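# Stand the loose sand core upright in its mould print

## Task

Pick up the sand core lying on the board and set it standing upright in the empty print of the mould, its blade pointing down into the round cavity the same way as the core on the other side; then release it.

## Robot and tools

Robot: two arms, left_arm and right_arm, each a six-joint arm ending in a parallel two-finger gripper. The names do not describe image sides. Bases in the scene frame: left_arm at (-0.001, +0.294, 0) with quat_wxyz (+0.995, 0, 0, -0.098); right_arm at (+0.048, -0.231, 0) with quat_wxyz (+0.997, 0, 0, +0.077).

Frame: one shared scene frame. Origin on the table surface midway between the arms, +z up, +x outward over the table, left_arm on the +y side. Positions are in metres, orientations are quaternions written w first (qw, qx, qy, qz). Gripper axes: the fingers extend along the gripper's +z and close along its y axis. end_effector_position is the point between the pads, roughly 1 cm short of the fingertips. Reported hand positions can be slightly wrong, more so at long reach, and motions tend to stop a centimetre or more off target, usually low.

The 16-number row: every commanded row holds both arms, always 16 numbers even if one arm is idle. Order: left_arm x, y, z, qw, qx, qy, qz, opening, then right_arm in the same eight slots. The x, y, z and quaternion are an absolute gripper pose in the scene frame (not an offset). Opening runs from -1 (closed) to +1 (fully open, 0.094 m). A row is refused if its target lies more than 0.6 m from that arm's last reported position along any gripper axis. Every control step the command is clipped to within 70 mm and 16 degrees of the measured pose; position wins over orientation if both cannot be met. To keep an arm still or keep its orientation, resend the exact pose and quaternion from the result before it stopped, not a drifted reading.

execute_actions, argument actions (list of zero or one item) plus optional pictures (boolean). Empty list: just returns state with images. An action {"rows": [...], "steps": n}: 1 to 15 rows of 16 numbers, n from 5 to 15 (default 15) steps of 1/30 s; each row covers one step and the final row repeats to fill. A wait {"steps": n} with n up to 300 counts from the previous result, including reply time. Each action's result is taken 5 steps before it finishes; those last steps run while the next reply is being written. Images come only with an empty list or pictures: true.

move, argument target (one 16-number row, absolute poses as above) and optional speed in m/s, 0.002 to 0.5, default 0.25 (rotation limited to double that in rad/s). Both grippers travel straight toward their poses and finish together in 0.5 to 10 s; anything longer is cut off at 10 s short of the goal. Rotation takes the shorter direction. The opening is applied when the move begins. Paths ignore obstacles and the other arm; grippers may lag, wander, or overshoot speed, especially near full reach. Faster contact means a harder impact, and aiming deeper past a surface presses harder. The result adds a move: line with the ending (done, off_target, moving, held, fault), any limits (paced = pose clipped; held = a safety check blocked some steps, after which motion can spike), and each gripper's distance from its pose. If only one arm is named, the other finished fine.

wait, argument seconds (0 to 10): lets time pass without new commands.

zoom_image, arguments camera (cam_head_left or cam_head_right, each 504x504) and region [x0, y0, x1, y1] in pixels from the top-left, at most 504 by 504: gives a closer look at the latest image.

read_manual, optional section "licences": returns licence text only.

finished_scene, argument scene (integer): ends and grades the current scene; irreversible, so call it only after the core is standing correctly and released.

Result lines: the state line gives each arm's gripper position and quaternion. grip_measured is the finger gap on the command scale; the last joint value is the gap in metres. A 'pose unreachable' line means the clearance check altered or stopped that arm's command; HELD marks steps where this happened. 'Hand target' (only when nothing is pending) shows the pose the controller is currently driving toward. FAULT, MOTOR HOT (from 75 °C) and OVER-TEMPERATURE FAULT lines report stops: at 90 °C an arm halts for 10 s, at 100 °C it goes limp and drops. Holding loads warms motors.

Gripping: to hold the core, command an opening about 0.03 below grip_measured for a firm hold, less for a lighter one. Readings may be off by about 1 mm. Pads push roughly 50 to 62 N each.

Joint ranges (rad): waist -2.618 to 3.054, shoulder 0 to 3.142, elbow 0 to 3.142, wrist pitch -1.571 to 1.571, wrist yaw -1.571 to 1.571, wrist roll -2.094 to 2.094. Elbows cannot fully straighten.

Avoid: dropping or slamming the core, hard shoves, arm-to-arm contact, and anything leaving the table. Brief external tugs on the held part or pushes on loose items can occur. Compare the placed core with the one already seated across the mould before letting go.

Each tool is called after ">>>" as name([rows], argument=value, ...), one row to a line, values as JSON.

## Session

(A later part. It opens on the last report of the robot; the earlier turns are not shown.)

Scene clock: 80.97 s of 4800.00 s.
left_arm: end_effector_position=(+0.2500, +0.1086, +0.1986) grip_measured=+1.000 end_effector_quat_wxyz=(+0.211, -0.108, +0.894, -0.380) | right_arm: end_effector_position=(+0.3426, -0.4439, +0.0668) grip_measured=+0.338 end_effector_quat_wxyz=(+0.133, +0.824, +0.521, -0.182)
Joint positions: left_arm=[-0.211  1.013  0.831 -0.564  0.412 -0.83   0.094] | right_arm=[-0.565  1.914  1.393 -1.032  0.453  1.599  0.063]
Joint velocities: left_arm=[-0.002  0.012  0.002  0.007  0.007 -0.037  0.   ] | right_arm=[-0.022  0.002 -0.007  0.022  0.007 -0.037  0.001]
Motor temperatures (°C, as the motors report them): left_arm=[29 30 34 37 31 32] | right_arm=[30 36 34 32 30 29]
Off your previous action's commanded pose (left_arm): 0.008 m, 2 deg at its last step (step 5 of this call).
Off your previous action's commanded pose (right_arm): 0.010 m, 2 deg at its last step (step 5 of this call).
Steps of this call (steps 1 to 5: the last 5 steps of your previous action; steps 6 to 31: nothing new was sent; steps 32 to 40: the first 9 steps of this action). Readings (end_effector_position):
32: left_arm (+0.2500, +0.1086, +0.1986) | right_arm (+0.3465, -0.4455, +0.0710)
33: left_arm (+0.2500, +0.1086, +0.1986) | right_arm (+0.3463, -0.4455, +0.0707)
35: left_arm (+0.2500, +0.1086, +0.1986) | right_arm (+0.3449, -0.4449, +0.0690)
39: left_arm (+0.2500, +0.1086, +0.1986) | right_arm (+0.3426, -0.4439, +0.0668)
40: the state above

>>> execute_actions([
  {"rows": [[0.251,0.108,0.206,0.221,-0.102,0.890,-0.386,1,0.3368,-0.4461,0.0625,0.1292,0.8207,0.5216,-0.1942,0.30],[0.251,0.108,0.206,0.221,-0.102,0.890,-0.386,1,0.3368,-0.4461,0.0625,0.1292,0.8207,0.5216,-0.1942,0.26],[0.251,0.108,0.206,0.221,-0.102,0.890,-0.386,1,0.3368,-0.4461,0.0625,0.1292,0.8207,0.5216,-0.1942,0.23],[0.251,0.108,0.206,0.221,-0.102,0.890,-0.386,1,0.3368,-0.4461,0.0625,0.1292,0.8207,0.5216,-0.1942,0.205],[0.251,0.108,0.206,0.221,-0.102,0.890,-0.386,1,0.3368,-0.4461,0.0625,0.1292,0.8207,0.5216,-0.1942,0.185],[0.251,0.108,0.206,0.221,-0.102,0.890,-0.386,1,0.3368,-0.4461,0.0625,0.1292,0.8207,0.5216,-0.1942,0.17],[0.251,0.108,0.206,0.221,-0.102,0.890,-0.386,1,0.3368,-0.4461,0.0625,0.1292,0.8207,0.5216,-0.1942,0.155],[0.251,0.108,0.206,0.221,-0.102,0.890,-0.386,1,0.3368,-0.4461,0.0625,0.1292,0.8207,0.5216,-0.1942,0.14],[0.251,0.108,0.206,0.221,-0.102,0.890,-0.386,1,0.3368,-0.4461,0.0625,0.1292,0.8207,0.5216,-0.1942,0.128],[0.251,0.108,0.206,0.221,-0.102,0.890,-0.386,1,0.3368,-0.4461,0.0625,0.1292,0.8207,0.5216,-0.1942,0.115]], "steps": 15},
])

>>> execute_actions([
  {"rows": [[0.251,0.108,0.206,0.221,-0.102,0.890,-0.386,1,0.3368,-0.4461,0.0625,0.1292,0.8207,0.5216,-0.1942,0.115]], "steps": 7},
])

Scene clock: 82.17 s of 4800.00 s.
left_arm: end_effector_position=(+0.2500, +0.1086, +0.1986) grip_measured=+1.000 end_effector_quat_wxyz=(+0.211, -0.108, +0.894, -0.380) | right_arm: end_effector_position=(+0.3453, -0.4451, +0.0669) grip_measured=+0.152 end_effector_quat_wxyz=(+0.138, +0.824, +0.520, -0.178)
Joint positions: left_arm=[-0.211  1.013  0.831 -0.564  0.412 -0.83   0.094] | right_arm=[-0.565  1.914  1.393 -1.019  0.454  1.598  0.054]
Joint velocities: left_arm=[-0.012  0.007 -0.002  0.007  0.022  0.051  0.   ] | right_arm=[-0.022 -0.022 -0.012  0.051  0.037  0.007  0.   ]
Motor temperatures (°C, as the motors report them): left_arm=[29 30 34 37 31 32] | right_arm=[30 35 34 32 30 29]
Off your previous action's commanded pose (left_arm): 0.008 m, 2 deg at its last step (step 5 of this call).
Off your previous action's commanded pose (right_arm): 0.008 m, 2 deg at its last step (step 5 of this call).
Steps of this call (steps 1 to 5: the last 5 steps of your previous action; steps 6 to 26: nothing new was sent; steps 27 to 36: the first 10 steps of this action). Readings (end_effector_position):
27: left_arm (+0.2500, +0.1086, +0.1986) | right_arm (+0.3428, -0.4439, +0.0668)
28: left_arm (+0.2500, +0.1086, +0.1986) | right_arm (+0.3433, -0.4442, +0.0668)
30: left_arm (+0.2500, +0.1086, +0.1986) | right_arm (+0.3445, -0.4447, +0.0668)
34: left_arm (+0.2500, +0.1086, +0.1986) | right_arm (+0.3453, -0.4451, +0.0669)
36: the state above

Scene clock: 82.40 s of 4800.00 s.
left_arm: end_effector_position=(+0.2500, +0.1086, +0.1986) grip_measured=+1.000 end_effector_quat_wxyz=(+0.211, -0.108, +0.894, -0.380) | right_arm: end_effector_position=(+0.3453, -0.4451, +0.0669) grip_measured=+0.152 end_effector_quat_wxyz=(+0.138, +0.824, +0.520, -0.178)
Joint positions: left_arm=[-0.211  1.013  0.831 -0.564  0.412 -0.83   0.094] | right_arm=[-0.565  1.914  1.393 -1.019  0.454  1.598  0.054]
Joint velocities: left_arm=[-0.007  0.002 -0.017 -0.007 -0.037 -0.051  0.   ] | right_arm=[-0.017 -0.012  0.012 -0.007  0.066 -0.022 -0.001]
Motor temperatures (°C, as the motors report them): left_arm=[29 30 34 37 31 32] | right_arm=[30 35 34 32 30 29]
Off your previous action's commanded pose (left_arm): 0.008 m, 2 deg at its last step (step 5 of this call).
Off your previous action's commanded pose (right_arm): 0.010 m, 2 deg at its last step (step 5 of this call).
Steps of this call (steps 1 to 5: the last 5 steps of your previous action; steps 6 to 7: the first 2 steps of this action). Readings (end_effector_position):
6: left_arm (+0.2500, +0.1086, +0.1986) | right_arm (+0.3453, -0.4451, +0.0669)
7: the state above

>>> execute_actions([
  {"rows": [[0.251,0.108,0.206,0.221,-0.102,0.890,-0.386,1,0.3385,-0.4461,0.070,0.1312,0.8210,0.5211,-0.1928,0.115],[0.251,0.108,0.206,0.221,-0.102,0.890,-0.386,1,0.3400,-0.4461,0.077,0.1332,0.8213,0.5206,-0.1914,0.115],[0.251,0.108,0.206,0.221,-0.102,0.890,-0.386,1,0.3412,-0.4460,0.083,0.1353,0.8217,0.5201,-0.1899,0.115],[0.251,0.108,0.206,0.221,-0.102,0.890,-0.386,1,0.3422,-0.4460,0.089,0.1373,0.8220,0.5196,-0.1885,0.115],[0.251,0.108,0.206,0.221,-0.102,0.890,-0.386,1,0.3430,-0.4460,0.095,0.1393,0.8223,0.5191,-0.1871,0.115],[0.251,0.108,0.206,0.221,-0.102,0.890,-0.386,1,0.3435,-0.4460,0.101,0.1393,0.8223,0.5191,-0.1871,0.115],[0.251,0.108,0.206,0.221,-0.102,0.890,-0.386,1,0.3440,-0.4460,0.107,0.1393,0.8223,0.5191,-0.1871,0.115],[0.251,0.108,0.206,0.221,-0.102,0.890,-0.386,1,0.3445,-0.4460,0.113,0.1393,0.8223,0.5191,-0.1871,0.115],[0.251,0.108,0.206,0.221,-0.102,0.890,-0.386,1,0.3450,-0.4460,0.119,0.1425,0.8178,0.5257,-0.1839,0.115],[0.251,0.108,0.206,0.221,-0.102,0.890,-0.386,1,0.3455,-0.4460,0.125,0.1458,0.8134,0.5322,-0.1806,0.115],[0.251,0.108,0.206,0.221,-0.102,0.890,-0.386,1,0.3460,-0.4460,0.131,0.1490,0.8089,0.5388,-0.1774,0.115],[0.251,0.108,0.206,0.221,-0.102,0.890,-0.386,1,0.3465,-0.4460,0.137,0.1523,0.8045,0.5454,-0.1741,0.115],[0.251,0.108,0.206,0.221,-0.102,0.890,-0.386,1,0.3470,-0.4460,0.143,0.1555,0.8000,0.5519,-0.1709,0.115],[0.251,0.108,0.206,0.221,-0.102,0.890,-0.386,1,0.3475,-0.4460,0.149,0.1587,0.7955,0.5585,-0.1676,0.115],[0.251,0.108,0.206,0.221,-0.102,0.890,-0.386,1,0.3480,-0.4460,0.155,0.1620,0.7911,0.5651,-0.1644,0.115]], "steps": 15},
])

>>> execute_actions([
  {"rows": [[0.251,0.108,0.206,0.221,-0.102,0.890,-0.386,1,0.3484,-0.4455,0.1605,0.1652,0.7866,0.5716,-0.1611,0.115],[0.251,0.108,0.206,0.221,-0.102,0.890,-0.386,1,0.3488,-0.4445,0.166,0.1685,0.7821,0.5782,-0.1579,0.115],[0.251,0.108,0.206,0.221,-0.102,0.890,-0.386,1,0.3492,-0.4433,0.171,0.1717,0.7777,0.5848,-0.1546,0.115],[0.251,0.108,0.206,0.221,-0.102,0.890,-0.386,1,0.3496,-0.4418,0.176,0.1736,0.7683,0.5957,-0.1511,0.115],[0.251,0.108,0.206,0.221,-0.102,0.890,-0.386,1,0.3500,-0.4400,0.1805,0.1756,0.7589,0.6067,-0.1477,0.115],[0.251,0.108,0.206,0.221,-0.102,0.890,-0.386,1,0.3504,-0.4380,0.1845,0.1775,0.7494,0.6176,-0.1442,0.115],[0.251,0.108,0.206,0.221,-0.102,0.890,-0.386,1,0.3508,-0.4358,0.188,0.1795,0.7400,0.6285,-0.1407,0.115],[0.251,0.108,0.206,0.221,-0.102,0.890,-0.386,1,0.3512,-0.4334,0.1915,0.1814,0.7306,0.6395,-0.1373,0.115],[0.251,0.108,0.206,0.221,-0.102,0.890,-0.386,1,0.3516,-0.4308,0.1945,0.1833,0.7212,0.6504,-0.1338,0.115],[0.251,0.108,0.206,0.221,-0.102,0.890,-0.386,1,0.3520,-0.4280,0.197,0.1853,0.7118,0.6613,-0.1303,0.115],[0.251,0.108,0.206,0.221,-0.102,0.890,-0.386,1,0.3522,-0.4247,0.199,0.1872,0.7023,0.6722,-0.1268,0.115],[0.251,0.108,0.206,0.221,-0.102,0.890,-0.386,1,0.3524,-0.4211,0.201,0.1892,0.6929,0.6832,-0.1234,0.115],[0.251,0.108,0.206,0.221,-0.102,0.890,-0.386,1,0.3526,-0.4171,0.2025,0.1911,0.6835,0.6941,-0.1199,0.115],[0.251,0.108,0.206,0.221,-0.102,0.890,-0.386,1,0.3528,-0.4127,0.204,0.1913,0.6704,0.7053,-0.1162,0.115],[0.251,0.108,0.206,0.221,-0.102,0.890,-0.386,1,0.3530,-0.4080,0.205,0.1916,0.6573,0.7166,-0.1126,0.115]], "steps": 15},
])

>>> execute_actions([
  {"rows": [[0.251,0.108,0.206,0.221,-0.102,0.890,-0.386,1,0.3532,-0.4032,0.205,0.1918,0.6442,0.7278,-0.1089,0.115],[0.251,0.108,0.206,0.221,-0.102,0.890,-0.386,1,0.3534,-0.3982,0.205,0.1920,0.6311,0.7391,-0.1052,0.115],[0.251,0.108,0.206,0.221,-0.102,0.890,-0.386,1,0.3536,-0.3930,0.205,0.1923,0.6180,0.7503,-0.1016,0.115],[0.251,0.108,0.206,0.221,-0.102,0.890,-0.386,1,0.3538,-0.3876,0.205,0.1925,0.6048,0.7615,-0.0979,0.115],[0.251,0.108,0.206,0.221,-0.102,0.890,-0.386,1,0.3540,-0.3820,0.205,0.1927,0.5917,0.7728,-0.0942,0.115],[0.251,0.108,0.206,0.221,-0.102,0.890,-0.386,1,0.3542,-0.3760,0.205,0.1929,0.5786,0.7840,-0.0905,0.115],[0.251,0.108,0.206,0.221,-0.102,0.890,-0.386,1,0.3544,-0.3698,0.205,0.1932,0.5655,0.7953,-0.0869,0.115],[0.251,0.108,0.206,0.221,-0.102,0.890,-0.386,1,0.3546,-0.3634,0.205,0.1934,0.5524,0.8065,-0.0832,0.115],[0.251,0.108,0.206,0.221,-0.102,0.890,-0.386,1,0.3548,-0.3568,0.205,0.1926,0.5367,0.8157,-0.0795,0.115],[0.251,0.108,0.206,0.221,-0.102,0.890,-0.386,1,0.3550,-0.3500,0.205,0.1918,0.5211,0.8249,-0.0758,0.115],[0.251,0.108,0.206,0.221,-0.102,0.890,-0.386,1,0.3551,-0.3430,0.205,0.1911,0.5054,0.8340,-0.0721,0.115],[0.251,0.108,0.206,0.221,-0.102,0.890,-0.386,1,0.3552,-0.3359,0.205,0.1903,0.4897,0.8432,-0.0684,0.115],[0.251,0.108,0.206,0.221,-0.102,0.890,-0.386,1,0.3553,-0.3287,0.205,0.1895,0.4741,0.8524,-0.0647,0.115],[0.251,0.108,0.206,0.221,-0.102,0.890,-0.386,1,0.3554,-0.3214,0.205,0.1887,0.4584,0.8616,-0.0610,0.115],[0.251,0.108,0.206,0.221,-0.102,0.890,-0.386,1,0.3555,-0.3140,0.205,0.1879,0.4427,0.8708,-0.0573,0.115]], "steps": 15},
])

>>> execute_actions([
  {"rows": [[0.251,0.108,0.206,0.221,-0.102,0.890,-0.386,1,0.3556,-0.3064,0.205,0.1872,0.4270,0.8799,-0.0536,0.115],[0.251,0.108,0.206,0.221,-0.102,0.890,-0.386,1,0.3557,-0.2988,0.205,0.1864,0.4114,0.8891,-0.0499,0.115],[0.251,0.108,0.206,0.221,-0.102,0.890,-0.386,1,0.3558,-0.2912,0.205,0.1856,0.3957,0.8983,-0.0462,0.115],[0.251,0.108,0.206,0.221,-0.102,0.890,-0.386,1,0.3559,-0.2836,0.205,0.1835,0.3794,0.9043,-0.0431,0.115],[0.251,0.108,0.206,0.221,-0.102,0.890,-0.386,1,0.3560,-0.2760,0.205,0.1813,0.3632,0.9103,-0.0400,0.115],[0.251,0.108,0.206,0.221,-0.102,0.890,-0.386,1,0.3561,-0.2684,0.205,0.1792,0.3469,0.9163,-0.0369,0.115],[0.251,0.108,0.206,0.221,-0.102,0.890,-0.386,1,0.3562,-0.2608,0.205,0.1770,0.3307,0.9223,-0.0338,0.115],[0.251,0.108,0.206,0.221,-0.102,0.890,-0.386,1,0.3563,-0.2532,0.205,0.1749,0.3144,0.9284,-0.0307,0.115],[0.251,0.108,0.206,0.221,-0.102,0.890,-0.386,1,0.3564,-0.2456,0.205,0.1727,0.2981,0.9344,-0.0275,0.115],[0.251,0.108,0.206,0.221,-0.102,0.890,-0.386,1,0.3565,-0.2380,0.205,0.1706,0.2819,0.9404,-0.0244,0.115],[0.251,0.108,0.206,0.221,-0.102,0.890,-0.386,1,0.3566,-0.2307,0.205,0.1684,0.2656,0.9464,-0.0213,0.115],[0.251,0.108,0.206,0.221,-0.102,0.890,-0.386,1,0.3567,-0.2235,0.205,0.1663,0.2494,0.9524,-0.0182,0.115],[0.251,0.108,0.206,0.221,-0.102,0.890,-0.386,1,0.3568,-0.2165,0.205,0.1641,0.2331,0.9584,-0.0151,0.115],[0.251,0.108,0.206,0.221,-0.102,0.890,-0.386,1,0.3569,-0.2097,0.205,0.1618,0.2186,0.9612,-0.0131,0.115],[0.251,0.108,0.206,0.221,-0.102,0.890,-0.386,1,0.3570,-0.2030,0.205,0.1595,0.2041,0.9639,-0.0112,0.115]], "steps": 15},
])

>>> execute_actions([
  {"rows": [[0.251,0.108,0.206,0.221,-0.102,0.890,-0.386,1,0.3571,-0.1967,0.205,0.1572,0.1896,0.9667,-0.0092,0.115],[0.251,0.108,0.206,0.221,-0.102,0.890,-0.386,1,0.3572,-0.1906,0.205,0.1549,0.1751,0.9695,-0.0072,0.115],[0.251,0.108,0.206,0.221,-0.102,0.890,-0.386,1,0.3573,-0.1848,0.205,0.1526,0.1606,0.9723,-0.0053,0.115],[0.251,0.108,0.206,0.221,-0.102,0.890,-0.386,1,0.3574,-0.1793,0.205,0.1502,0.1460,0.9750,-0.0033,0.115],[0.251,0.108,0.206,0.221,-0.102,0.890,-0.386,1,0.3575,-0.1740,0.205,0.1479,0.1315,0.9778,-0.0013,0.115],[0.251,0.108,0.206,0.221,-0.102,0.890,-0.386,1,0.3576,-0.1690,0.205,0.1456,0.1170,0.9806,0.0007,0.115],[0.251,0.108,0.206,0.221,-0.102,0.890,-0.386,1,0.3577,-0.1644,0.205,0.1433,0.1025,0.9833,0.0026,0.115],[0.251,0.108,0.206,0.221,-0.102,0.890,-0.386,1,0.3578,-0.1602,0.205,0.1410,0.0880,0.9861,0.0046,0.115],[0.251,0.108,0.206,0.221,-0.102,0.890,-0.386,1,0.3579,-0.1564,0.205,0.1398,0.0793,0.9867,0.0055,0.115],[0.251,0.108,0.206,0.221,-0.102,0.890,-0.386,1,0.3580,-0.1530,0.205,0.1385,0.0706,0.9872,0.0063,0.115],[0.251,0.108,0.206,0.221,-0.102,0.890,-0.386,1,0.3580,-0.1500,0.205,0.1373,0.0620,0.9878,0.0072,0.115],[0.251,0.108,0.206,0.221,-0.102,0.890,-0.386,1,0.3580,-0.1474,0.205,0.1360,0.0533,0.9883,0.0080,0.115],[0.251,0.108,0.206,0.221,-0.102,0.890,-0.386,1,0.3580,-0.1452,0.205,0.1348,0.0446,0.9889,0.0089,0.115],[0.251,0.108,0.206,0.221,-0.102,0.890,-0.386,1,0.3580,-0.1434,0.205,0.1335,0.0359,0.9894,0.0098,0.115],[0.251,0.108,0.206,0.221,-0.102,0.890,-0.386,1,0.3580,-0.1420,0.205,0.1323,0.0272,0.9900,0.0106,0.115]], "steps": 15},
])

>>> execute_actions([
  {"rows": [[0.251,0.108,0.206,0.221,-0.102,0.890,-0.386,1,0.3580,-0.1412,0.205,0.1310,0.0186,0.9905,0.0115,0.115],[0.251,0.108,0.206,0.221,-0.102,0.890,-0.386,1,0.3580,-0.1408,0.205,0.1298,0.0099,0.9911,0.0123,0.115],[0.251,0.108,0.206,0.221,-0.102,0.890,-0.386,1,0.3580,-0.1405,0.205,0.1290,0.0030,0.9915,0.0130,0.115],[0.251,0.108,0.206,0.221,-0.102,0.890,-0.386,1,0.3580,-0.1405,0.205,0.1285,-0.0030,0.9916,0.0137,0.115]], "steps": 15},
], pictures=true)

Scene clock: 93.50 s of 4800.00 s.
left_arm: end_effector_position=(+0.2500, +0.1086, +0.1986) grip_measured=+1.000 end_effector_quat_wxyz=(+0.211, -0.108, +0.894, -0.380) | right_arm: end_effector_position=(+0.3422, -0.4420, +0.0846) grip_measured=+0.152 end_effector_quat_wxyz=(+0.121, +0.822, +0.526, -0.184)
Joint positions: left_arm=[-0.211  1.013  0.831 -0.564  0.412 -0.83   0.094] | right_arm=[-0.565  1.911  1.465 -1.129  0.443  1.592  0.054]
Joint velocities: left_arm=[ 0.007 -0.007 -0.002 -0.051  0.022 -0.066  0.   ] | right_arm=[ 0.002 -0.09   0.374 -0.242 -0.037 -0.139 -0.001]
Motor temperatures (°C, as the motors report them): left_arm=[29 30 35 37 31 32] | right_arm=[30 35 34 32 30 29]
Off your previous action's commanded pose (left_arm): 0.008 m, 2 deg at its last step (step 5 of this call).
Off your previous action's commanded pose (right_arm): 0.010 m, 2 deg at its last step (step 5 of this call).
Steps of this call (steps 1 to 5: the last 5 steps of your previous action; steps 6 to 90: nothing new was sent; then 7.77 s passed at rest; steps 91 to 100: the first 10 steps of this action). Readings (end_effector_position):
91: left_arm (+0.2500, +0.1086, +0.1986) | right_arm (+0.3453, -0.4451, +0.0669)
92: left_arm (+0.2500, +0.1086, +0.1986) | right_arm (+0.3451, -0.4450, +0.0669)
94: left_arm (+0.2500, +0.1086, +0.1986) | right_arm (+0.3433, -0.4441, +0.0674)
98: left_arm (+0.2500, +0.1086, +0.1986) | right_arm (+0.3399, -0.4412, +0.0762)
100: the state above

Scene clock: 94.00 s of 4800.00 s.
left_arm: end_effector_position=(+0.2500, +0.1086, +0.1986) grip_measured=+1.000 end_effector_quat_wxyz=(+0.211, -0.108, +0.894, -0.380) | right_arm: end_effector_position=(+0.3473, -0.4337, +0.1661) grip_measured=+0.152 end_effector_quat_wxyz=(+0.161, +0.755, +0.619, -0.143)
Joint positions: left_arm=[-0.211  1.013  0.831 -0.564  0.412 -0.83   0.094] | right_arm=[-0.556  1.743  1.576 -1.241  0.405  1.333  0.054]
Joint velocities: left_arm=[ 0.002  0.002  0.012  0.139 -0.125  0.066  0.   ] | right_arm=[ 0.095 -0.315 -0.002 -0.154 -0.125 -0.74  -0.   ]
Motor temperatures (°C, as the motors report them): left_arm=[29 30 35 37 31 32] | right_arm=[30 35 34 32 30 29]
Off your previous action's commanded pose (left_arm): 0.008 m, 2 deg at its last step (step 5 of this call).
Off your previous action's commanded pose (right_arm): 0.044 m, 5 deg at its last step (step 5 of this call).
Steps of this call (steps 1 to 5: the last 5 steps of your previous action; steps 6 to 15: the first 10 steps of this action). Readings (end_effector_position):
6: left_arm (+0.2500, +0.1086, +0.1986) | right_arm (+0.3461, -0.4421, +0.1181)
7: left_arm (+0.2500, +0.1086, +0.1986) | right_arm (+0.3465, -0.4419, +0.1247)
9: left_arm (+0.2500, +0.1086, +0.1986) | right_arm (+0.3474, -0.4414, +0.1376)
13: left_arm (+0.2500, +0.1086, +0.1986) | right_arm (+0.3476, -0.4379, +0.1588)
15: the state above

Scene clock: 94.50 s of 4800.00 s.
left_arm: end_effector_position=(+0.2500, +0.1086, +0.1986) grip_measured=+1.000 end_effector_quat_wxyz=(+0.211, -0.108, +0.894, -0.380) | right_arm: end_effector_position=(+0.3512, -0.3650, +0.1924) grip_measured=+0.152 end_effector_quat_wxyz=(+0.167, +0.580, +0.792, -0.093)
Joint positions: left_arm=[-0.211  1.013  0.831 -0.564  0.412 -0.83   0.094] | right_arm=[-0.417  1.567  1.498 -1.25   0.292  0.965  0.054]
Joint velocities: left_arm=[-0.002 -0.012 -0.017 -0.037 -0.022  0.051  0.   ] | right_arm=[ 0.427 -0.295 -0.315 -0.007 -0.242 -0.652  0.   ]
Motor temperatures (°C, as the motors report them): left_arm=[29 30 35 37 31 32] | right_arm=[30 35 34 32 30 29]
Off your previous action's commanded pose (left_arm): 0.008 m, 2 deg at its last step (step 5 of this call).
Off your previous action's commanded pose (right_arm): 0.026 m, 8 deg at its last step (step 5 of this call).
Steps of this call (steps 1 to 5: the last 5 steps of your previous action; steps 6 to 15: the first 10 steps of this action). Readings (end_effector_position):
6: left_arm (+0.2500, +0.1086, +0.1986) | right_arm (+0.3510, -0.4142, +0.1848)
7: left_arm (+0.2500, +0.1086, +0.1986) | right_arm (+0.3522, -0.4101, +0.1880)
9: left_arm (+0.2500, +0.1086, +0.1986) | right_arm (+0.3537, -0.4006, +0.1926)
13: left_arm (+0.2500, +0.1086, +0.1986) | right_arm (+0.3519, -0.3777, +0.1938)
15: the state above

Scene clock: 95.00 s of 4800.00 s.
left_arm: end_effector_position=(+0.2500, +0.1086, +0.1986) grip_measured=+1.000 end_effector_quat_wxyz=(+0.211, -0.108, +0.894, -0.380) | right_arm: end_effector_position=(+0.3575, -0.2546, +0.1929) grip_measured=+0.152 end_effector_quat_wxyz=(+0.156, +0.336, +0.928, -0.037)
Joint positions: left_arm=[-0.211  1.013  0.831 -0.564  0.412 -0.83   0.094] | right_arm=[-0.128  1.48   1.432 -1.254  0.182  0.695  0.054]
Joint velocities: left_arm=[-0.007 -0.012 -0.002  0.037  0.007 -0.037  0.   ] | right_arm=[ 0.584 -0.027  0.017 -0.139 -0.183 -0.403 -0.001]
Motor temperatures (°C, as the motors report them): left_arm=[29 30 35 37 31 32] | right_arm=[30 35 34 32 30 29]
Off your previous action's commanded pose (left_arm): 0.008 m, 2 deg at its last step (step 5 of this call).
Off your previous action's commanded pose (right_arm): 0.022 m, 8 deg at its last step (step 5 of this call).
Steps of this call (steps 1 to 5: the last 5 steps of your previous action; steps 6 to 15: the first 10 steps of this action). Readings (end_effector_position):
6: left_arm (+0.2500, +0.1086, +0.1986) | right_arm (+0.3521, -0.3228, +0.1911)
7: left_arm (+0.2500, +0.1086, +0.1986) | right_arm (+0.3525, -0.3154, +0.1914)
9: left_arm (+0.2500, +0.1086, +0.1986) | right_arm (+0.3536, -0.3003, +0.1922)
13: left_arm (+0.2500, +0.1086, +0.1986) | right_arm (+0.3567, -0.2700, +0.1934)
15: the state above

Scene clock: 95.50 s of 4800.00 s.
left_arm: end_effector_position=(+0.2500, +0.1086, +0.1986) grip_measured=+1.000 end_effector_quat_wxyz=(+0.211, -0.108, +0.894, -0.380) | right_arm: end_effector_position=(+0.3484, -0.1643, +0.1908) grip_measured=+0.152 end_effector_quat_wxyz=(+0.123, +0.113, +0.986, -0.004)
Joint positions: left_arm=[-0.211  1.013  0.831 -0.564  0.412 -0.83   0.094] | right_arm=[ 0.121  1.512  1.472 -1.304  0.1    0.49   0.054]
Joint velocities: left_arm=[ 0.007  0.002 -0.022 -0.051 -0.007 -0.007  0.   ] | right_arm=[ 0.271  0.203  0.208 -0.081 -0.125 -0.418  0.   ]
Motor temperatures (°C, as the motors report them): left_arm=[29 30 35 37 31 32] | right_arm=[30 35 34 32 30 29]
Off your previous action's commanded pose (left_arm): 0.008 m, 2 deg at its last step (step 5 of this call).
Off your previous action's commanded pose (right_arm): 0.020 m, 6 deg at its last step (step 5 of this call).
Steps of this call (steps 1 to 5: the last 5 steps of your previous action; steps 6 to 15: the first 10 steps of this action). Readings (end_effector_position):
6: left_arm (+0.2500, +0.1086, +0.1986) | right_arm (+0.3540, -0.2111, +0.1910)
7: left_arm (+0.2500, +0.1086, +0.1986) | right_arm (+0.3526, -0.2047, +0.1907)
9: left_arm (+0.2500, +0.1086, +0.1986) | right_arm (+0.3496, -0.1928, +0.1900)
13: left_arm (+0.2500, +0.1086, +0.1986) | right_arm (+0.3470, -0.1727, +0.1906)
15: the state above

Scene clock: 96.00 s of 4800.00 s.
left_arm: end_effector_position=(+0.2500, +0.1086, +0.1986) grip_measured=+1.000 end_effector_quat_wxyz=(+0.211, -0.108, +0.894, -0.380) | right_arm: end_effector_position=(+0.3488, -0.1438, +0.1905) grip_measured=+0.152 end_effector_quat_wxyz=(+0.106, +0.008, +0.994, +0.005)
Joint positions: left_arm=[-0.211  1.013  0.831 -0.564  0.412 -0.83   0.094] | right_arm=[ 0.159  1.554  1.517 -1.329  0.058  0.322  0.054]
Joint velocities: left_arm=[-0.017  0.007 -0.002 -0.037  0.007 -0.037  0.   ] | right_arm=[-0.017 -0.002  0.012 -0.007 -0.095 -0.095 -0.001]
Motor temperatures (°C, as the motors report them): left_arm=[29 30 35 37 31 32] | right_arm=[30 35 35 32 30 29]
Off your previous action's commanded pose (left_arm): 0.008 m, 2 deg at its last step (step 5 of this call).
Off your previous action's commanded pose (right_arm): 0.018 m, 5 deg at its last step (step 5 of this call).
Steps of this call (steps 1 to 5: the last 5 steps of your previous action; steps 6 to 15: the first 10 steps of this action). Readings (end_effector_position):
6: left_arm (+0.2500, +0.1086, +0.1986) | right_arm (+0.3504, -0.1473, +0.1898)
7: left_arm (+0.2500, +0.1086, +0.1986) | right_arm (+0.3503, -0.1464, +0.1896)
9: left_arm (+0.2500, +0.1086, +0.1986) | right_arm (+0.3503, -0.1453, +0.1898)
13: left_arm (+0.2500, +0.1086, +0.1986) | right_arm (+0.3493, -0.1441, +0.1903)
15: the state above

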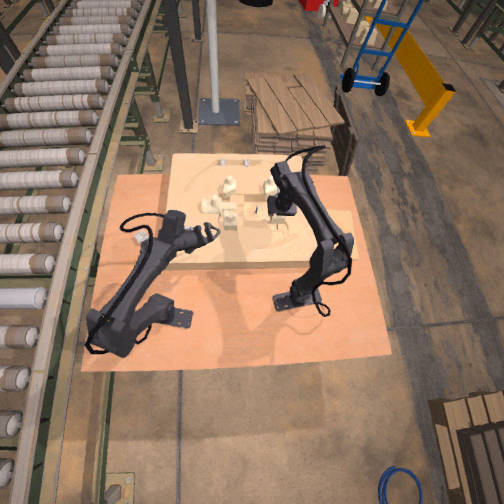

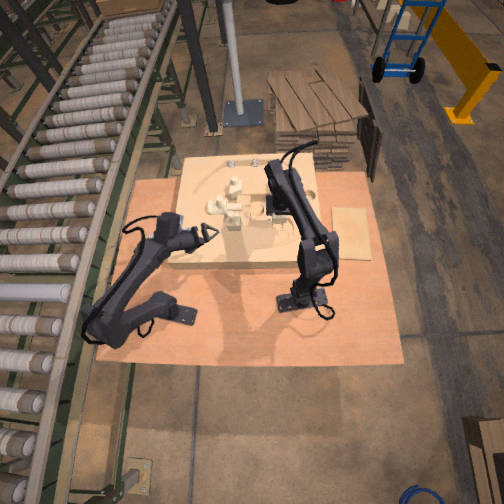

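>>> execute_actions(actions=[])

>>> zoom_image(camera="cam_head_left", region=[245, 185, 315, 255])

>>> zoom_image(camera="cam_head_right", region=[245, 185, 315, 255])

Scene clock: 96.33 s of 4800.00 s.
left_arm: end_effector_position=(+0.2500, +0.1086, +0.1986) grip_measured=+1.000 end_effector_quat_wxyz=(+0.211, -0.108, +0.894, -0.380) | right_arm: end_effector_position=(+0.3477, -0.1435, +0.1905) grip_measured=+0.152 end_effector_quat_wxyz=(+0.104, -0.001, +0.995, +0.005)
Joint positions: left_arm=[-0.211  1.013  0.831 -0.564  0.412 -0.83   0.094] | right_arm=[ 0.159  1.554  1.518 -1.333  0.054  0.306  0.054]
Joint velocities: left_arm=[ 0.002  0.002  0.007 -0.125 -0.007 -0.037  0.   ] | right_arm=[-0.007 -0.017  0.002 -0.11   0.051  0.066 -0.   ]
Motor temperatures (°C, as the motors report them): left_arm=[29 30 35 37 31 32] | right_arm=[30 35 35 32 30 29]
Hand target (left_arm): +0.251, +0.108, +0.206; +0.221, -0.102, +0.890, -0.386
Hand target (right_arm): +0.357, -0.140, +0.205; +0.128, -0.003, +0.992, +0.014
Off the commanded pose (left_arm): 0.008 m, 2 deg.
Off the commanded pose (right_arm): 0.018 m, 3 deg.
Kept back: nothing.
Steps of this call (steps 1 to 5: the last 5 steps of your previous action; steps 6 to 10: nothing new was sent). Readings (end_effector_position):
1: left_arm (+0.2500, +0.1086, +0.1986) | right_arm (+0.3487, -0.1437, +0.1906)
2: left_arm (+0.2500, +0.1086, +0.1986) | right_arm (+0.3485, -0.1436, +0.1906)
4: left_arm (+0.2500, +0.1086, +0.1986) | right_arm (+0.3481, -0.1436, +0.1906)
8: left_arm (+0.2500, +0.1086, +0.1986) | right_arm (+0.3478, -0.1435, +0.1905)
10: the state above

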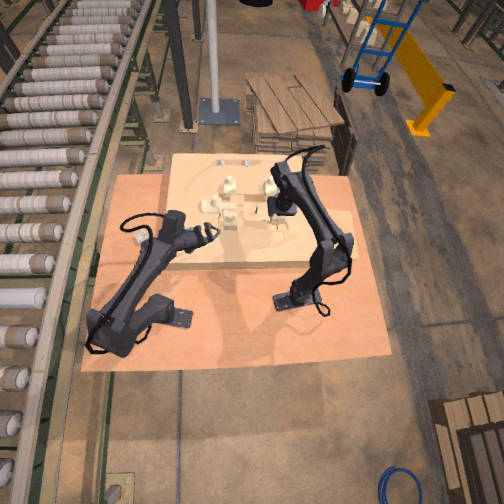

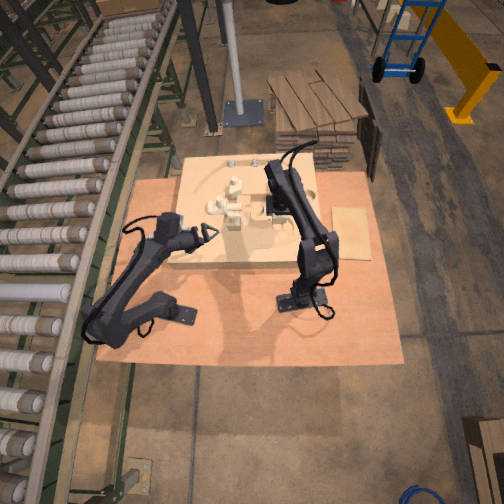

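Region (245, 185, 315, 255) of cam_head_left's 504x504 image, scaled by 7.200, with more detail than that image has.

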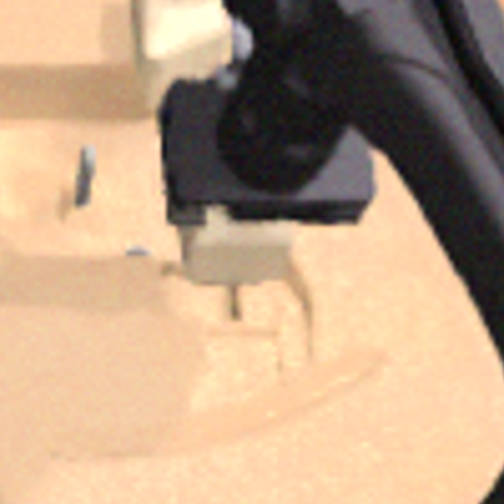

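Region (245, 185, 315, 255) of cam_head_right's 504x504 image, scaled by 7.200, with more detail than that image has.

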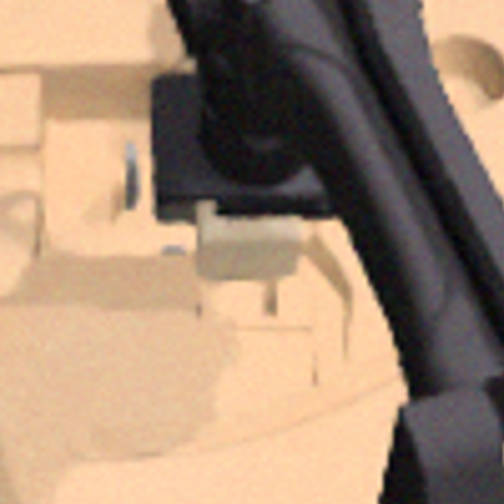

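>>> zoom_image(camera="cam_head_left", region=[260, 208, 296, 244])

>>> zoom_image(camera="cam_head_right", region=[262, 208, 298, 244])

>>> zoom_image(camera="cam_head_left", region=[212, 200, 248, 236])

Region (260, 208, 296, 244) of cam_head_left's 504x504 image, scaled by 14.000, with more detail than that image has.

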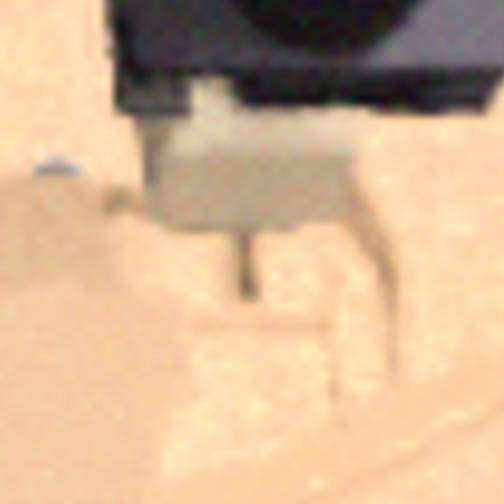

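Region (262, 208, 298, 244) of cam_head_right's 504x504 image, scaled by 14.000, with more detail than that image has.

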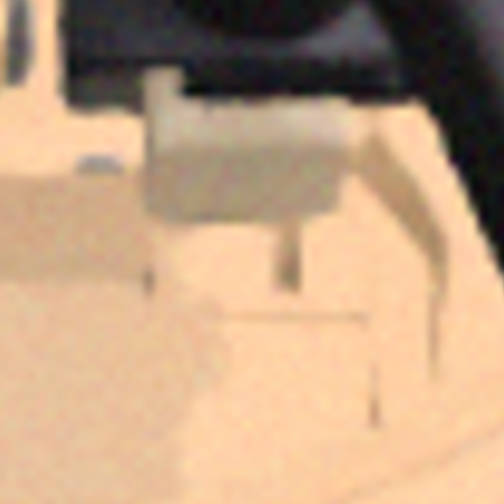

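Region (212, 200, 248, 236) of cam_head_left's 504x504 image, scaled by 14.000, with more detail than that image has.

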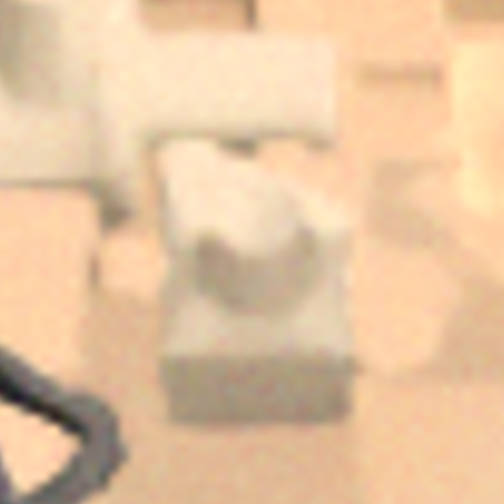

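>>> execute_actions([
  {"rows": [[0.251,0.108,0.206,0.221,-0.102,0.890,-0.386,1,0.3575,-0.1410,0.200,0.1230,-0.0030,0.9923,0.0129,0.115],[0.251,0.108,0.206,0.221,-0.102,0.890,-0.386,1,0.3570,-0.1415,0.195,0.1175,-0.0030,0.9930,0.0121,0.115],[0.251,0.108,0.206,0.221,-0.102,0.890,-0.386,1,0.3565,-0.1420,0.191,0.1120,-0.0030,0.9936,0.0113,0.115],[0.251,0.108,0.206,0.221,-0.102,0.890,-0.386,1,0.3560,-0.1425,0.188,0.1065,-0.0030,0.9942,0.0105,0.115],[0.251,0.108,0.206,0.221,-0.102,0.890,-0.386,1,0.3555,-0.1430,0.185,0.1010,-0.0030,0.9948,0.0097,0.115],[0.251,0.108,0.206,0.221,-0.102,0.890,-0.386,1,0.3550,-0.1435,0.182,0.0955,-0.0030,0.9954,0.0089,0.115],[0.251,0.108,0.206,0.221,-0.102,0.890,-0.386,1,0.3546,-0.1440,0.179,0.0900,-0.0030,0.9959,0.0081,0.115],[0.251,0.108,0.206,0.221,-0.102,0.890,-0.386,1,0.3542,-0.1445,0.176,0.0850,-0.0030,0.9963,0.0074,0.115],[0.251,0.108,0.206,0.221,-0.102,0.890,-0.386,1,0.3538,-0.1450,0.1735,0.0800,-0.0030,0.9968,0.0067,0.115],[0.251,0.108,0.206,0.221,-0.102,0.890,-0.386,1,0.3534,-0.1455,0.171,0.0755,-0.0030,0.9971,0.0061,0.115],[0.251,0.108,0.206,0.221,-0.102,0.890,-0.386,1,0.3530,-0.1460,0.1685,0.0715,-0.0030,0.9974,0.0056,0.115],[0.251,0.108,0.206,0.221,-0.102,0.890,-0.386,1,0.3527,-0.1464,0.166,0.0680,-0.0030,0.9977,0.0051,0.115],[0.251,0.108,0.206,0.221,-0.102,0.890,-0.386,1,0.3524,-0.1467,0.164,0.0650,-0.0030,0.9979,0.0047,0.115],[0.251,0.108,0.206,0.221,-0.102,0.890,-0.386,1,0.3522,-0.1469,0.162,0.0625,-0.0030,0.9980,0.0044,0.115],[0.251,0.108,0.206,0.221,-0.102,0.890,-0.386,1,0.3520,-0.1470,0.1605,0.0605,-0.0030,0.9982,0.0042,0.115]], "steps": 15},
])

>>> execute_actions([
  {"rows": [[0.251,0.108,0.206,0.221,-0.102,0.890,-0.386,1,0.3520,-0.1470,0.159,0.0595,-0.0030,0.9982,0.0040,0.115],[0.251,0.108,0.206,0.221,-0.102,0.890,-0.386,1,0.3520,-0.1470,0.158,0.0590,-0.0030,0.9982,0.0040,0.115],[0.251,0.108,0.206,0.221,-0.102,0.890,-0.386,1,0.3520,-0.1470,0.157,0.0590,-0.0030,0.9982,0.0040,0.115]], "steps": 15},
])

>>> execute_actions([
  {"steps": 8},
], pictures=true)

>>> zoom_image(camera="cam_head_left", region=[260, 208, 296, 244])

>>> zoom_image(camera="cam_head_right", region=[262, 208, 298, 244])

Scene clock: 102.23 s of 4800.00 s.
left_arm: end_effector_position=(+0.2500, +0.1086, +0.1986) grip_measured=+1.000 end_effector_quat_wxyz=(+0.211, -0.108, +0.894, -0.380) | right_arm: end_effector_position=(+0.3511, -0.1446, +0.1765) grip_measured=+0.152 end_effector_quat_wxyz=(+0.080, -0.002, +0.997, +0.002)
Joint positions: left_arm=[-0.211  1.013  0.831 -0.564  0.412 -0.83   0.094] | right_arm=[ 0.146  1.602  1.518 -1.334  0.042  0.292  0.054]
Joint velocities: left_arm=[-0.007  0.007 -0.017  0.022 -0.022 -0.007  0.   ] | right_arm=[-0.081  0.232 -0.012 -0.051 -0.11  -0.066 -0.   ]
Motor temperatures (°C, as the motors report them): left_arm=[29 30 35 37 31 32] | right_arm=[30 34 36 32 30 29]
Steps of this call (steps 1 to 90: nothing new was sent; then 2.57 s passed at rest; steps 91 to 100: the first 10 steps of this action). Readings (end_effector_position):
91: left_arm (+0.2500, +0.1086, +0.1986) | right_arm (+0.3476, -0.1434, +0.1906)
92: left_arm (+0.2500, +0.1086, +0.1986) | right_arm (+0.3476, -0.1434, +0.1906)
94: left_arm (+0.2500, +0.1086, +0.1986) | right_arm (+0.3478, -0.1431, +0.1894)
98: left_arm (+0.2500, +0.1086, +0.1986) | right_arm (+0.3499, -0.1439, +0.1814)
100: the state above

Scene clock: 102.73 s of 4800.00 s.
left_arm: end_effector_position=(+0.2500, +0.1086, +0.1986) grip_measured=+1.000 end_effector_quat_wxyz=(+0.211, -0.108, +0.894, -0.380) | right_arm: end_effector_position=(+0.3471, -0.1472, +0.1548) grip_measured=+0.152 end_effector_quat_wxyz=(+0.047, -0.004, +0.999, -0.002)
Joint positions: left_arm=[-0.211  1.013  0.831 -0.564  0.412 -0.83   0.094] | right_arm=[ 0.135  1.637  1.477 -1.322  0.031  0.279  0.054]
Joint velocities: left_arm=[ 0.007  0.007  0.002  0.007 -0.007 -0.007  0.   ] | right_arm=[ 0.007 -0.002 -0.002 -0.051 -0.022 -0.007 -0.   ]
Motor temperatures (°C, as the motors report them): left_arm=[29 30 35 37 31 32] | right_arm=[30 34 36 32 30 29]
Off your previous action's commanded pose (left_arm): 0.008 m, 2 deg at its last step (step 5 of this call).
Off your previous action's commanded pose (right_arm): 0.004 m, 1 deg at its last step (step 5 of this call).
Steps of this call (steps 1 to 5: the last 5 steps of your previous action; steps 6 to 15: the first 10 steps of this action). Readings (end_effector_position):
6: left_arm (+0.2500, +0.1086, +0.1986) | right_arm (+0.3485, -0.1474, +0.1605)
7: left_arm (+0.2500, +0.1086, +0.1986) | right_arm (+0.3478, -0.1476, +0.1585)
9: left_arm (+0.2500, +0.1086, +0.1986) | right_arm (+0.3468, -0.1477, +0.1558)
13: left_arm (+0.2500, +0.1086, +0.1986) | right_arm (+0.3467, -0.1474, +0.1548)
15: the state above

Scene clock: 103.00 s of 4800.00 s.
left_arm: end_effector_position=(+0.2500, +0.1086, +0.1986) grip_measured=+1.000 end_effector_quat_wxyz=(+0.211, -0.108, +0.894, -0.380) | right_arm: end_effector_position=(+0.3478, -0.1469, +0.1549) grip_measured=+0.152 end_effector_quat_wxyz=(+0.048, -0.004, +0.999, -0.002)
Joint positions: left_arm=[-0.211  1.013  0.831 -0.564  0.412 -0.83   0.094] | right_arm=[ 0.135  1.637  1.477 -1.319  0.031  0.279  0.054]
Joint velocities: left_arm=[-0.007 -0.007 -0.002  0.022 -0.037  0.037  0.   ] | right_arm=[-0.017  0.007 -0.007  0.022 -0.037 -0.022  0.   ]
Motor temperatures (°C, as the motors report them): left_arm=[29 30 35 37 31 32] | right_arm=[30 34 36 32 30 29]
Hand target (left_arm): +0.251, +0.108, +0.206; +0.221, -0.102, +0.890, -0.386
Hand target (right_arm): +0.352, -0.147, +0.157; +0.059, -0.003, +0.998, +0.003
Off the commanded pose (left_arm): 0.008 m, 2 deg.
Off the commanded pose (right_arm): 0.005 m, 1 deg.
Kept back: nothing.
Steps of this call (steps 1 to 5: the last 5 steps of your previous action; steps 6 to 8: nothing new was sent). Readings (end_effector_position):
1: left_arm (+0.2500, +0.1086, +0.1986) | right_arm (+0.3473, -0.1472, +0.1548)
2: left_arm (+0.2500, +0.1086, +0.1986) | right_arm (+0.3475, -0.1471, +0.1548)
4: left_arm (+0.2500, +0.1086, +0.1986) | right_arm (+0.3477, -0.1471, +0.1548)
8: the state above

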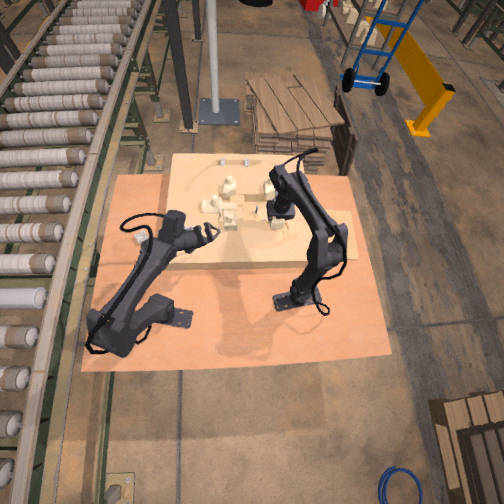

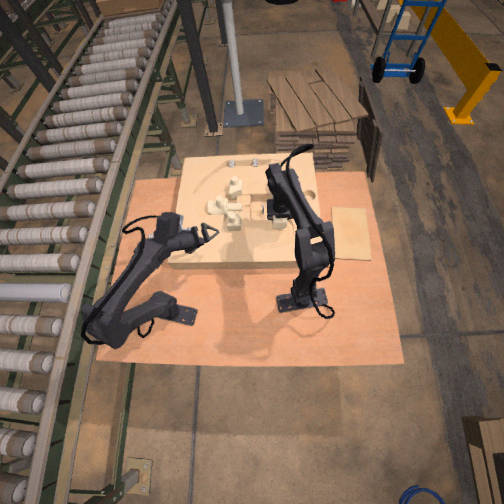

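Region (260, 208, 296, 244) of cam_head_left's 504x504 image, scaled by 14.000, with more detail than that image has.

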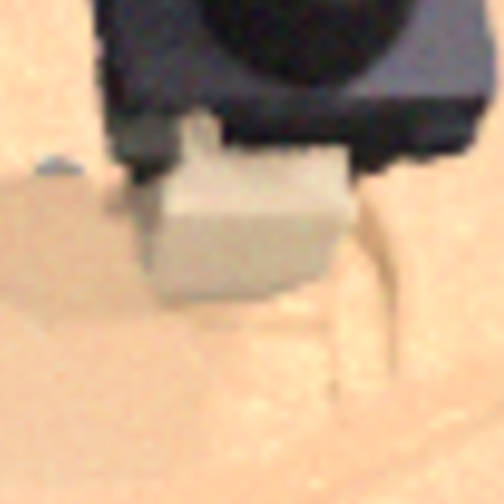

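Region (262, 208, 298, 244) of cam_head_right's 504x504 image, scaled by 14.000, with more detail than that image has.

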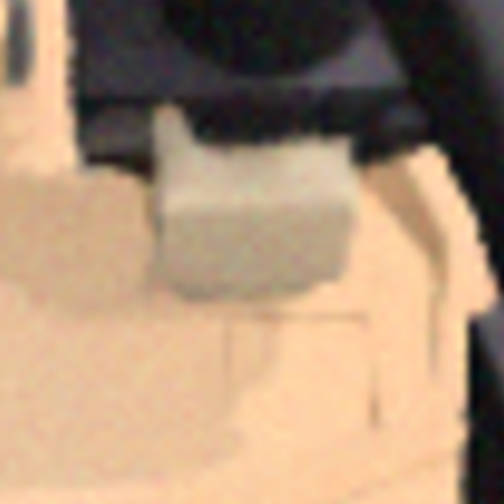

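>>> execute_actions([
  {"steps": 1},
])

Scene clock: 107.00 s of 4800.00 s.
left_arm: end_effector_position=(+0.2500, +0.1086, +0.1986) grip_measured=+1.000 end_effector_quat_wxyz=(+0.211, -0.108, +0.894, -0.380) | right_arm: end_effector_position=(+0.3478, -0.1469, +0.1549) grip_measured=+0.152 end_effector_quat_wxyz=(+0.048, -0.004, +0.999, -0.002)
Joint positions: left_arm=[-0.211  1.013  0.831 -0.564  0.412 -0.83   0.094] | right_arm=[ 0.135  1.637  1.477 -1.319  0.031  0.279  0.054]
Joint velocities: left_arm=[ 0.022  0.002 -0.017  0.066 -0.022 -0.007  0.   ] | right_arm=[ 0.022 -0.012 -0.002  0.037  0.051  0.007  0.001]
Motor temperatures (°C, as the motors report them): left_arm=[29 30 35 38 31 32] | right_arm=[30 34 35 32 30 29]
Hand target (left_arm): +0.251, +0.108, +0.206; +0.221, -0.102, +0.890, -0.386
Hand target (right_arm): +0.352, -0.147, +0.157; +0.059, -0.003, +0.998, +0.003
Off the commanded pose (left_arm): 0.008 m, 2 deg.
Off the commanded pose (right_arm): 0.005 m, 1 deg.
Kept back: nothing.
Steps of this call (steps 1 to 90: nothing new was sent; then 1.00 s passed at rest). Readings (end_effector_position):
1: left_arm (+0.2500, +0.1086, +0.1986) | right_arm (+0.3478, -0.1469, +0.1549)
2: left_arm (+0.2500, +0.1086, +0.1986) | right_arm (+0.3478, -0.1469, +0.1549)
4: left_arm (+0.2500, +0.1086, +0.1986) | right_arm (+0.3478, -0.1469, +0.1549)
8: left_arm (+0.2500, +0.1086, +0.1986) | right_arm (+0.3478, -0.1469, +0.1549)
90: the state above

>>> execute_actions([
  {"rows": [[0.251,0.108,0.206,0.221,-0.102,0.890,-0.386,1,0.3550,-0.1454,0.1606,0.0654,-0.0029,0.9978,0.0065,0.115],[0.251,0.108,0.206,0.221,-0.102,0.890,-0.386,1,0.3580,-0.1437,0.1642,0.0718,-0.0028,0.9974,0.0090,0.115],[0.251,0.108,0.206,0.221,-0.102,0.890,-0.386,1,0.3610,-0.1421,0.1678,0.0783,-0.0027,0.9969,0.0115,0.115],[0.251,0.108,0.206,0.221,-0.102,0.890,-0.386,1,0.3630,-0.1410,0.1702,0.0825,-0.0026,0.9965,0.0132,0.115],[0.251,0.108,0.206,0.221,-0.102,0.890,-0.386,1,0.3650,-0.1399,0.1726,0.0868,-0.0025,0.9961,0.0149,0.115],[0.251,0.108,0.206,0.221,-0.102,0.890,-0.386,1,0.3668,-0.1389,0.1748,0.0907,-0.0025,0.9957,0.0164,0.115],[0.251,0.108,0.206,0.221,-0.102,0.890,-0.386,1,0.3685,-0.1380,0.1768,0.0942,-0.0024,0.9954,0.0177,0.115],[0.251,0.108,0.206,0.221,-0.102,0.890,-0.386,1,0.3700,-0.1372,0.1786,0.0974,-0.0024,0.9951,0.0190,0.115],[0.251,0.108,0.206,0.221,-0.102,0.890,-0.386,1,0.3712,-0.1366,0.1800,0.0999,-0.0023,0.9948,0.0200,0.115],[0.251,0.108,0.206,0.221,-0.102,0.890,-0.386,1,0.3721,-0.1361,0.1810,0.1018,-0.0023,0.9946,0.0207,0.115],[0.251,0.108,0.206,0.221,-0.102,0.890,-0.386,1,0.3722,-0.1361,0.1800,0.1001,-0.0023,0.9948,0.0202,0.115],[0.251,0.108,0.206,0.221,-0.102,0.890,-0.386,1,0.3724,-0.1360,0.1786,0.0978,-0.0023,0.9950,0.0195,0.115],[0.251,0.108,0.206,0.221,-0.102,0.890,-0.386,1,0.3726,-0.1360,0.1770,0.0951,-0.0024,0.9953,0.0187,0.115],[0.251,0.108,0.206,0.221,-0.102,0.890,-0.386,1,0.3728,-0.1359,0.1754,0.0925,-0.0024,0.9955,0.0179,0.115],[0.251,0.108,0.206,0.221,-0.102,0.890,-0.386,1,0.3730,-0.1358,0.1738,0.0898,-0.0024,0.9958,0.0171,0.115]], "steps": 15},
])

>>> execute_actions([
  {"rows": [[0.251,0.108,0.206,0.221,-0.102,0.890,-0.386,1,0.3732,-0.1358,0.1722,0.0871,-0.0025,0.9961,0.0163,0.115],[0.251,0.108,0.206,0.221,-0.102,0.890,-0.386,1,0.3733,-0.1357,0.1710,0.0851,-0.0025,0.9962,0.0157,0.115],[0.251,0.108,0.206,0.221,-0.102,0.890,-0.386,1,0.3734,-0.1357,0.1700,0.0835,-0.0025,0.9964,0.0152,0.115]], "steps": 15},
])

>>> execute_actions([
  {"steps": 6},
], pictures=true)

>>> zoom_image(camera="cam_head_left", region=[260, 208, 296, 244])

>>> zoom_image(camera="cam_head_right", region=[262, 208, 298, 244])

Scene clock: 109.13 s of 4800.00 s.
left_arm: end_effector_position=(+0.2500, +0.1086, +0.1986) grip_measured=+1.000 end_effector_quat_wxyz=(+0.211, -0.108, +0.894, -0.380) | right_arm: end_effector_position=(+0.3542, -0.1437, +0.1631) grip_measured=+0.152 end_effector_quat_wxyz=(+0.062, -0.004, +0.998, +0.006)
Joint positions: left_arm=[-0.211  1.013  0.831 -0.564  0.412 -0.83   0.094] | right_arm=[ 0.135  1.637  1.506 -1.318  0.023  0.279  0.054]
Joint velocities: left_arm=[-0.002 -0.002  0.012 -0.095  0.037  0.095  0.   ] | right_arm=[ 0.027 -0.002  0.232  0.007 -0.051 -0.007 -0.   ]
Motor temperatures (°C, as the motors report them): left_arm=[29 30 35 38 31 32] | right_arm=[30 34 35 32 30 29]
Steps of this call (steps 1 to 54: nothing new was sent; steps 55 to 64: the first 10 steps of this action). Readings (end_effector_position):
55: left_arm (+0.2500, +0.1086, +0.1986) | right_arm (+0.3478, -0.1469, +0.1549)
56: left_arm (+0.2500, +0.1086, +0.1986) | right_arm (+0.3478, -0.1468, +0.1549)
58: left_arm (+0.2500, +0.1086, +0.1986) | right_arm (+0.3478, -0.1465, +0.1549)
62: left_arm (+0.2500, +0.1086, +0.1986) | right_arm (+0.3505, -0.1451, +0.1584)
64: the state above

Scene clock: 109.63 s of 4800.00 s.
left_arm: end_effector_position=(+0.2500, +0.1086, +0.1986) grip_measured=+1.000 end_effector_quat_wxyz=(+0.211, -0.108, +0.894, -0.380) | right_arm: end_effector_position=(+0.3617, -0.1413, +0.1550) grip_measured=+0.152 end_effector_quat_wxyz=(+0.053, -0.003, +0.999, +0.004)
Joint positions: left_arm=[-0.211  1.013  0.831 -0.564  0.412 -0.83   0.094] | right_arm=[ 0.135  1.683  1.526 -1.311  0.022  0.281  0.054]
Joint velocities: left_arm=[-0.007 -0.007  0.012 -0.037 -0.007  0.066  0.   ] | right_arm=[ 0.012  0.002  0.017  0.022 -0.022 -0.007  0.   ]
Motor temperatures (°C, as the motors report them): left_arm=[29 30 35 38 31 32] | right_arm=[30 34 35 32 30 29]
Off your previous action's commanded pose (left_arm): 0.008 m, 2 deg at its last step (step 5 of this call).
Off your previous action's commanded pose (right_arm): 0.016 m, 2 deg at its last step (step 5 of this call).
Steps of this call (steps 1 to 5: the last 5 steps of your previous action; steps 6 to 15: the first 10 steps of this action). Readings (end_effector_position):
6: left_arm (+0.2500, +0.1086, +0.1986) | right_arm (+0.3603, -0.1417, +0.1659)
7: left_arm (+0.2500, +0.1086, +0.1986) | right_arm (+0.3605, -0.1416, +0.1640)
9: left_arm (+0.2500, +0.1086, +0.1986) | right_arm (+0.3612, -0.1414, +0.1594)
13: left_arm (+0.2500, +0.1086, +0.1986) | right_arm (+0.3617, -0.1413, +0.1550)
15: the state above

Scene clock: 109.83 s of 4800.00 s.
left_arm: end_effector_position=(+0.2500, +0.1086, +0.1986) grip_measured=+1.000 end_effector_quat_wxyz=(+0.211, -0.108, +0.894, -0.380) | right_arm: end_effector_position=(+0.3617, -0.1413, +0.1550) grip_measured=+0.152 end_effector_quat_wxyz=(+0.053, -0.003, +0.999, +0.004)
Joint positions: left_arm=[-0.211  1.013  0.831 -0.564  0.412 -0.83   0.094] | right_arm=[ 0.135  1.683  1.526 -1.311  0.022  0.281  0.054]
Joint velocities: left_arm=[-0.007  0.007 -0.002 -0.022  0.037  0.007  0.   ] | right_arm=[-0.002  0.002  0.012  0.037  0.022 -0.022  0.   ]
Motor temperatures (°C, as the motors report them): left_arm=[29 30 35 38 31 32] | right_arm=[30 34 35 32 30 29]
Hand target (left_arm): +0.251, +0.108, +0.206; +0.221, -0.102, +0.890, -0.386
Hand target (right_arm): +0.373, -0.136, +0.170; +0.083, -0.002, +0.996, +0.016
Off the commanded pose (left_arm): 0.008 m, 2 deg.
Off the commanded pose (right_arm): 0.020 m, 4 deg.
Kept back: nothing.
Steps of this call (steps 1 to 5: the last 5 steps of your previous action; step 6: nothing new was sent). Readings (end_effector_position):
1: left_arm (+0.2500, +0.1086, +0.1986) | right_arm (+0.3617, -0.1413, +0.1550)
2: left_arm (+0.2500, +0.1086, +0.1986) | right_arm (+0.3617, -0.1413, +0.1550)
4: left_arm (+0.2500, +0.1086, +0.1986) | right_arm (+0.3617, -0.1413, +0.1550)
6: the state above

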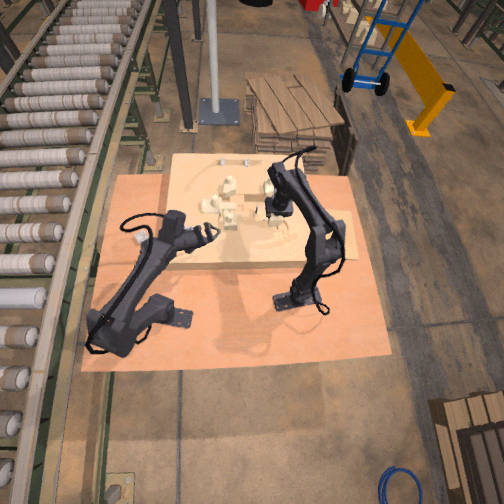

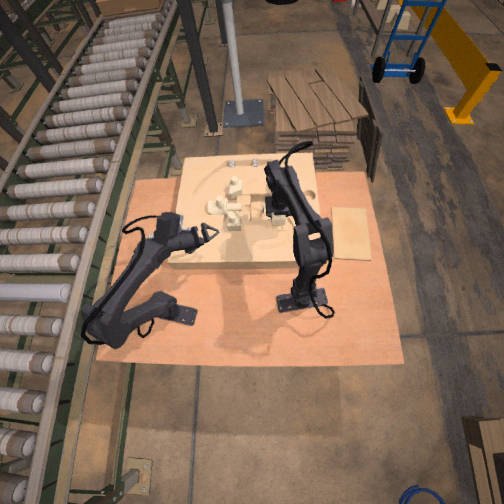

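Region (260, 208, 296, 244) of cam_head_left's 504x504 image, scaled by 14.000, with more detail than that image has.

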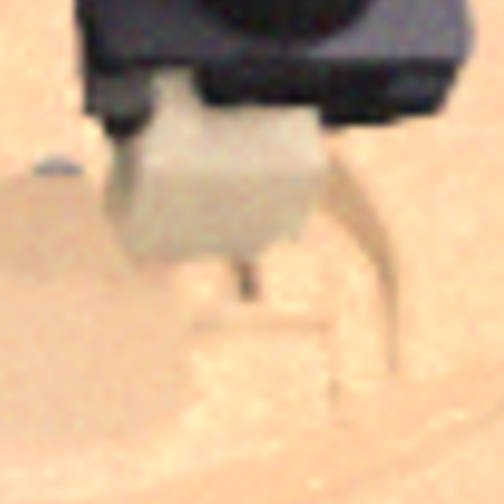

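Region (262, 208, 298, 244) of cam_head_right's 504x504 image, scaled by 14.000, with more detail than that image has.

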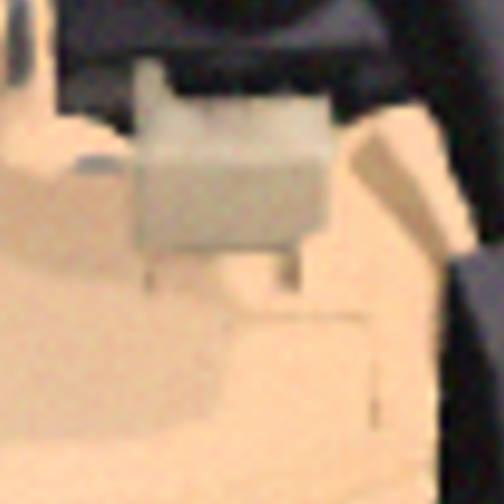

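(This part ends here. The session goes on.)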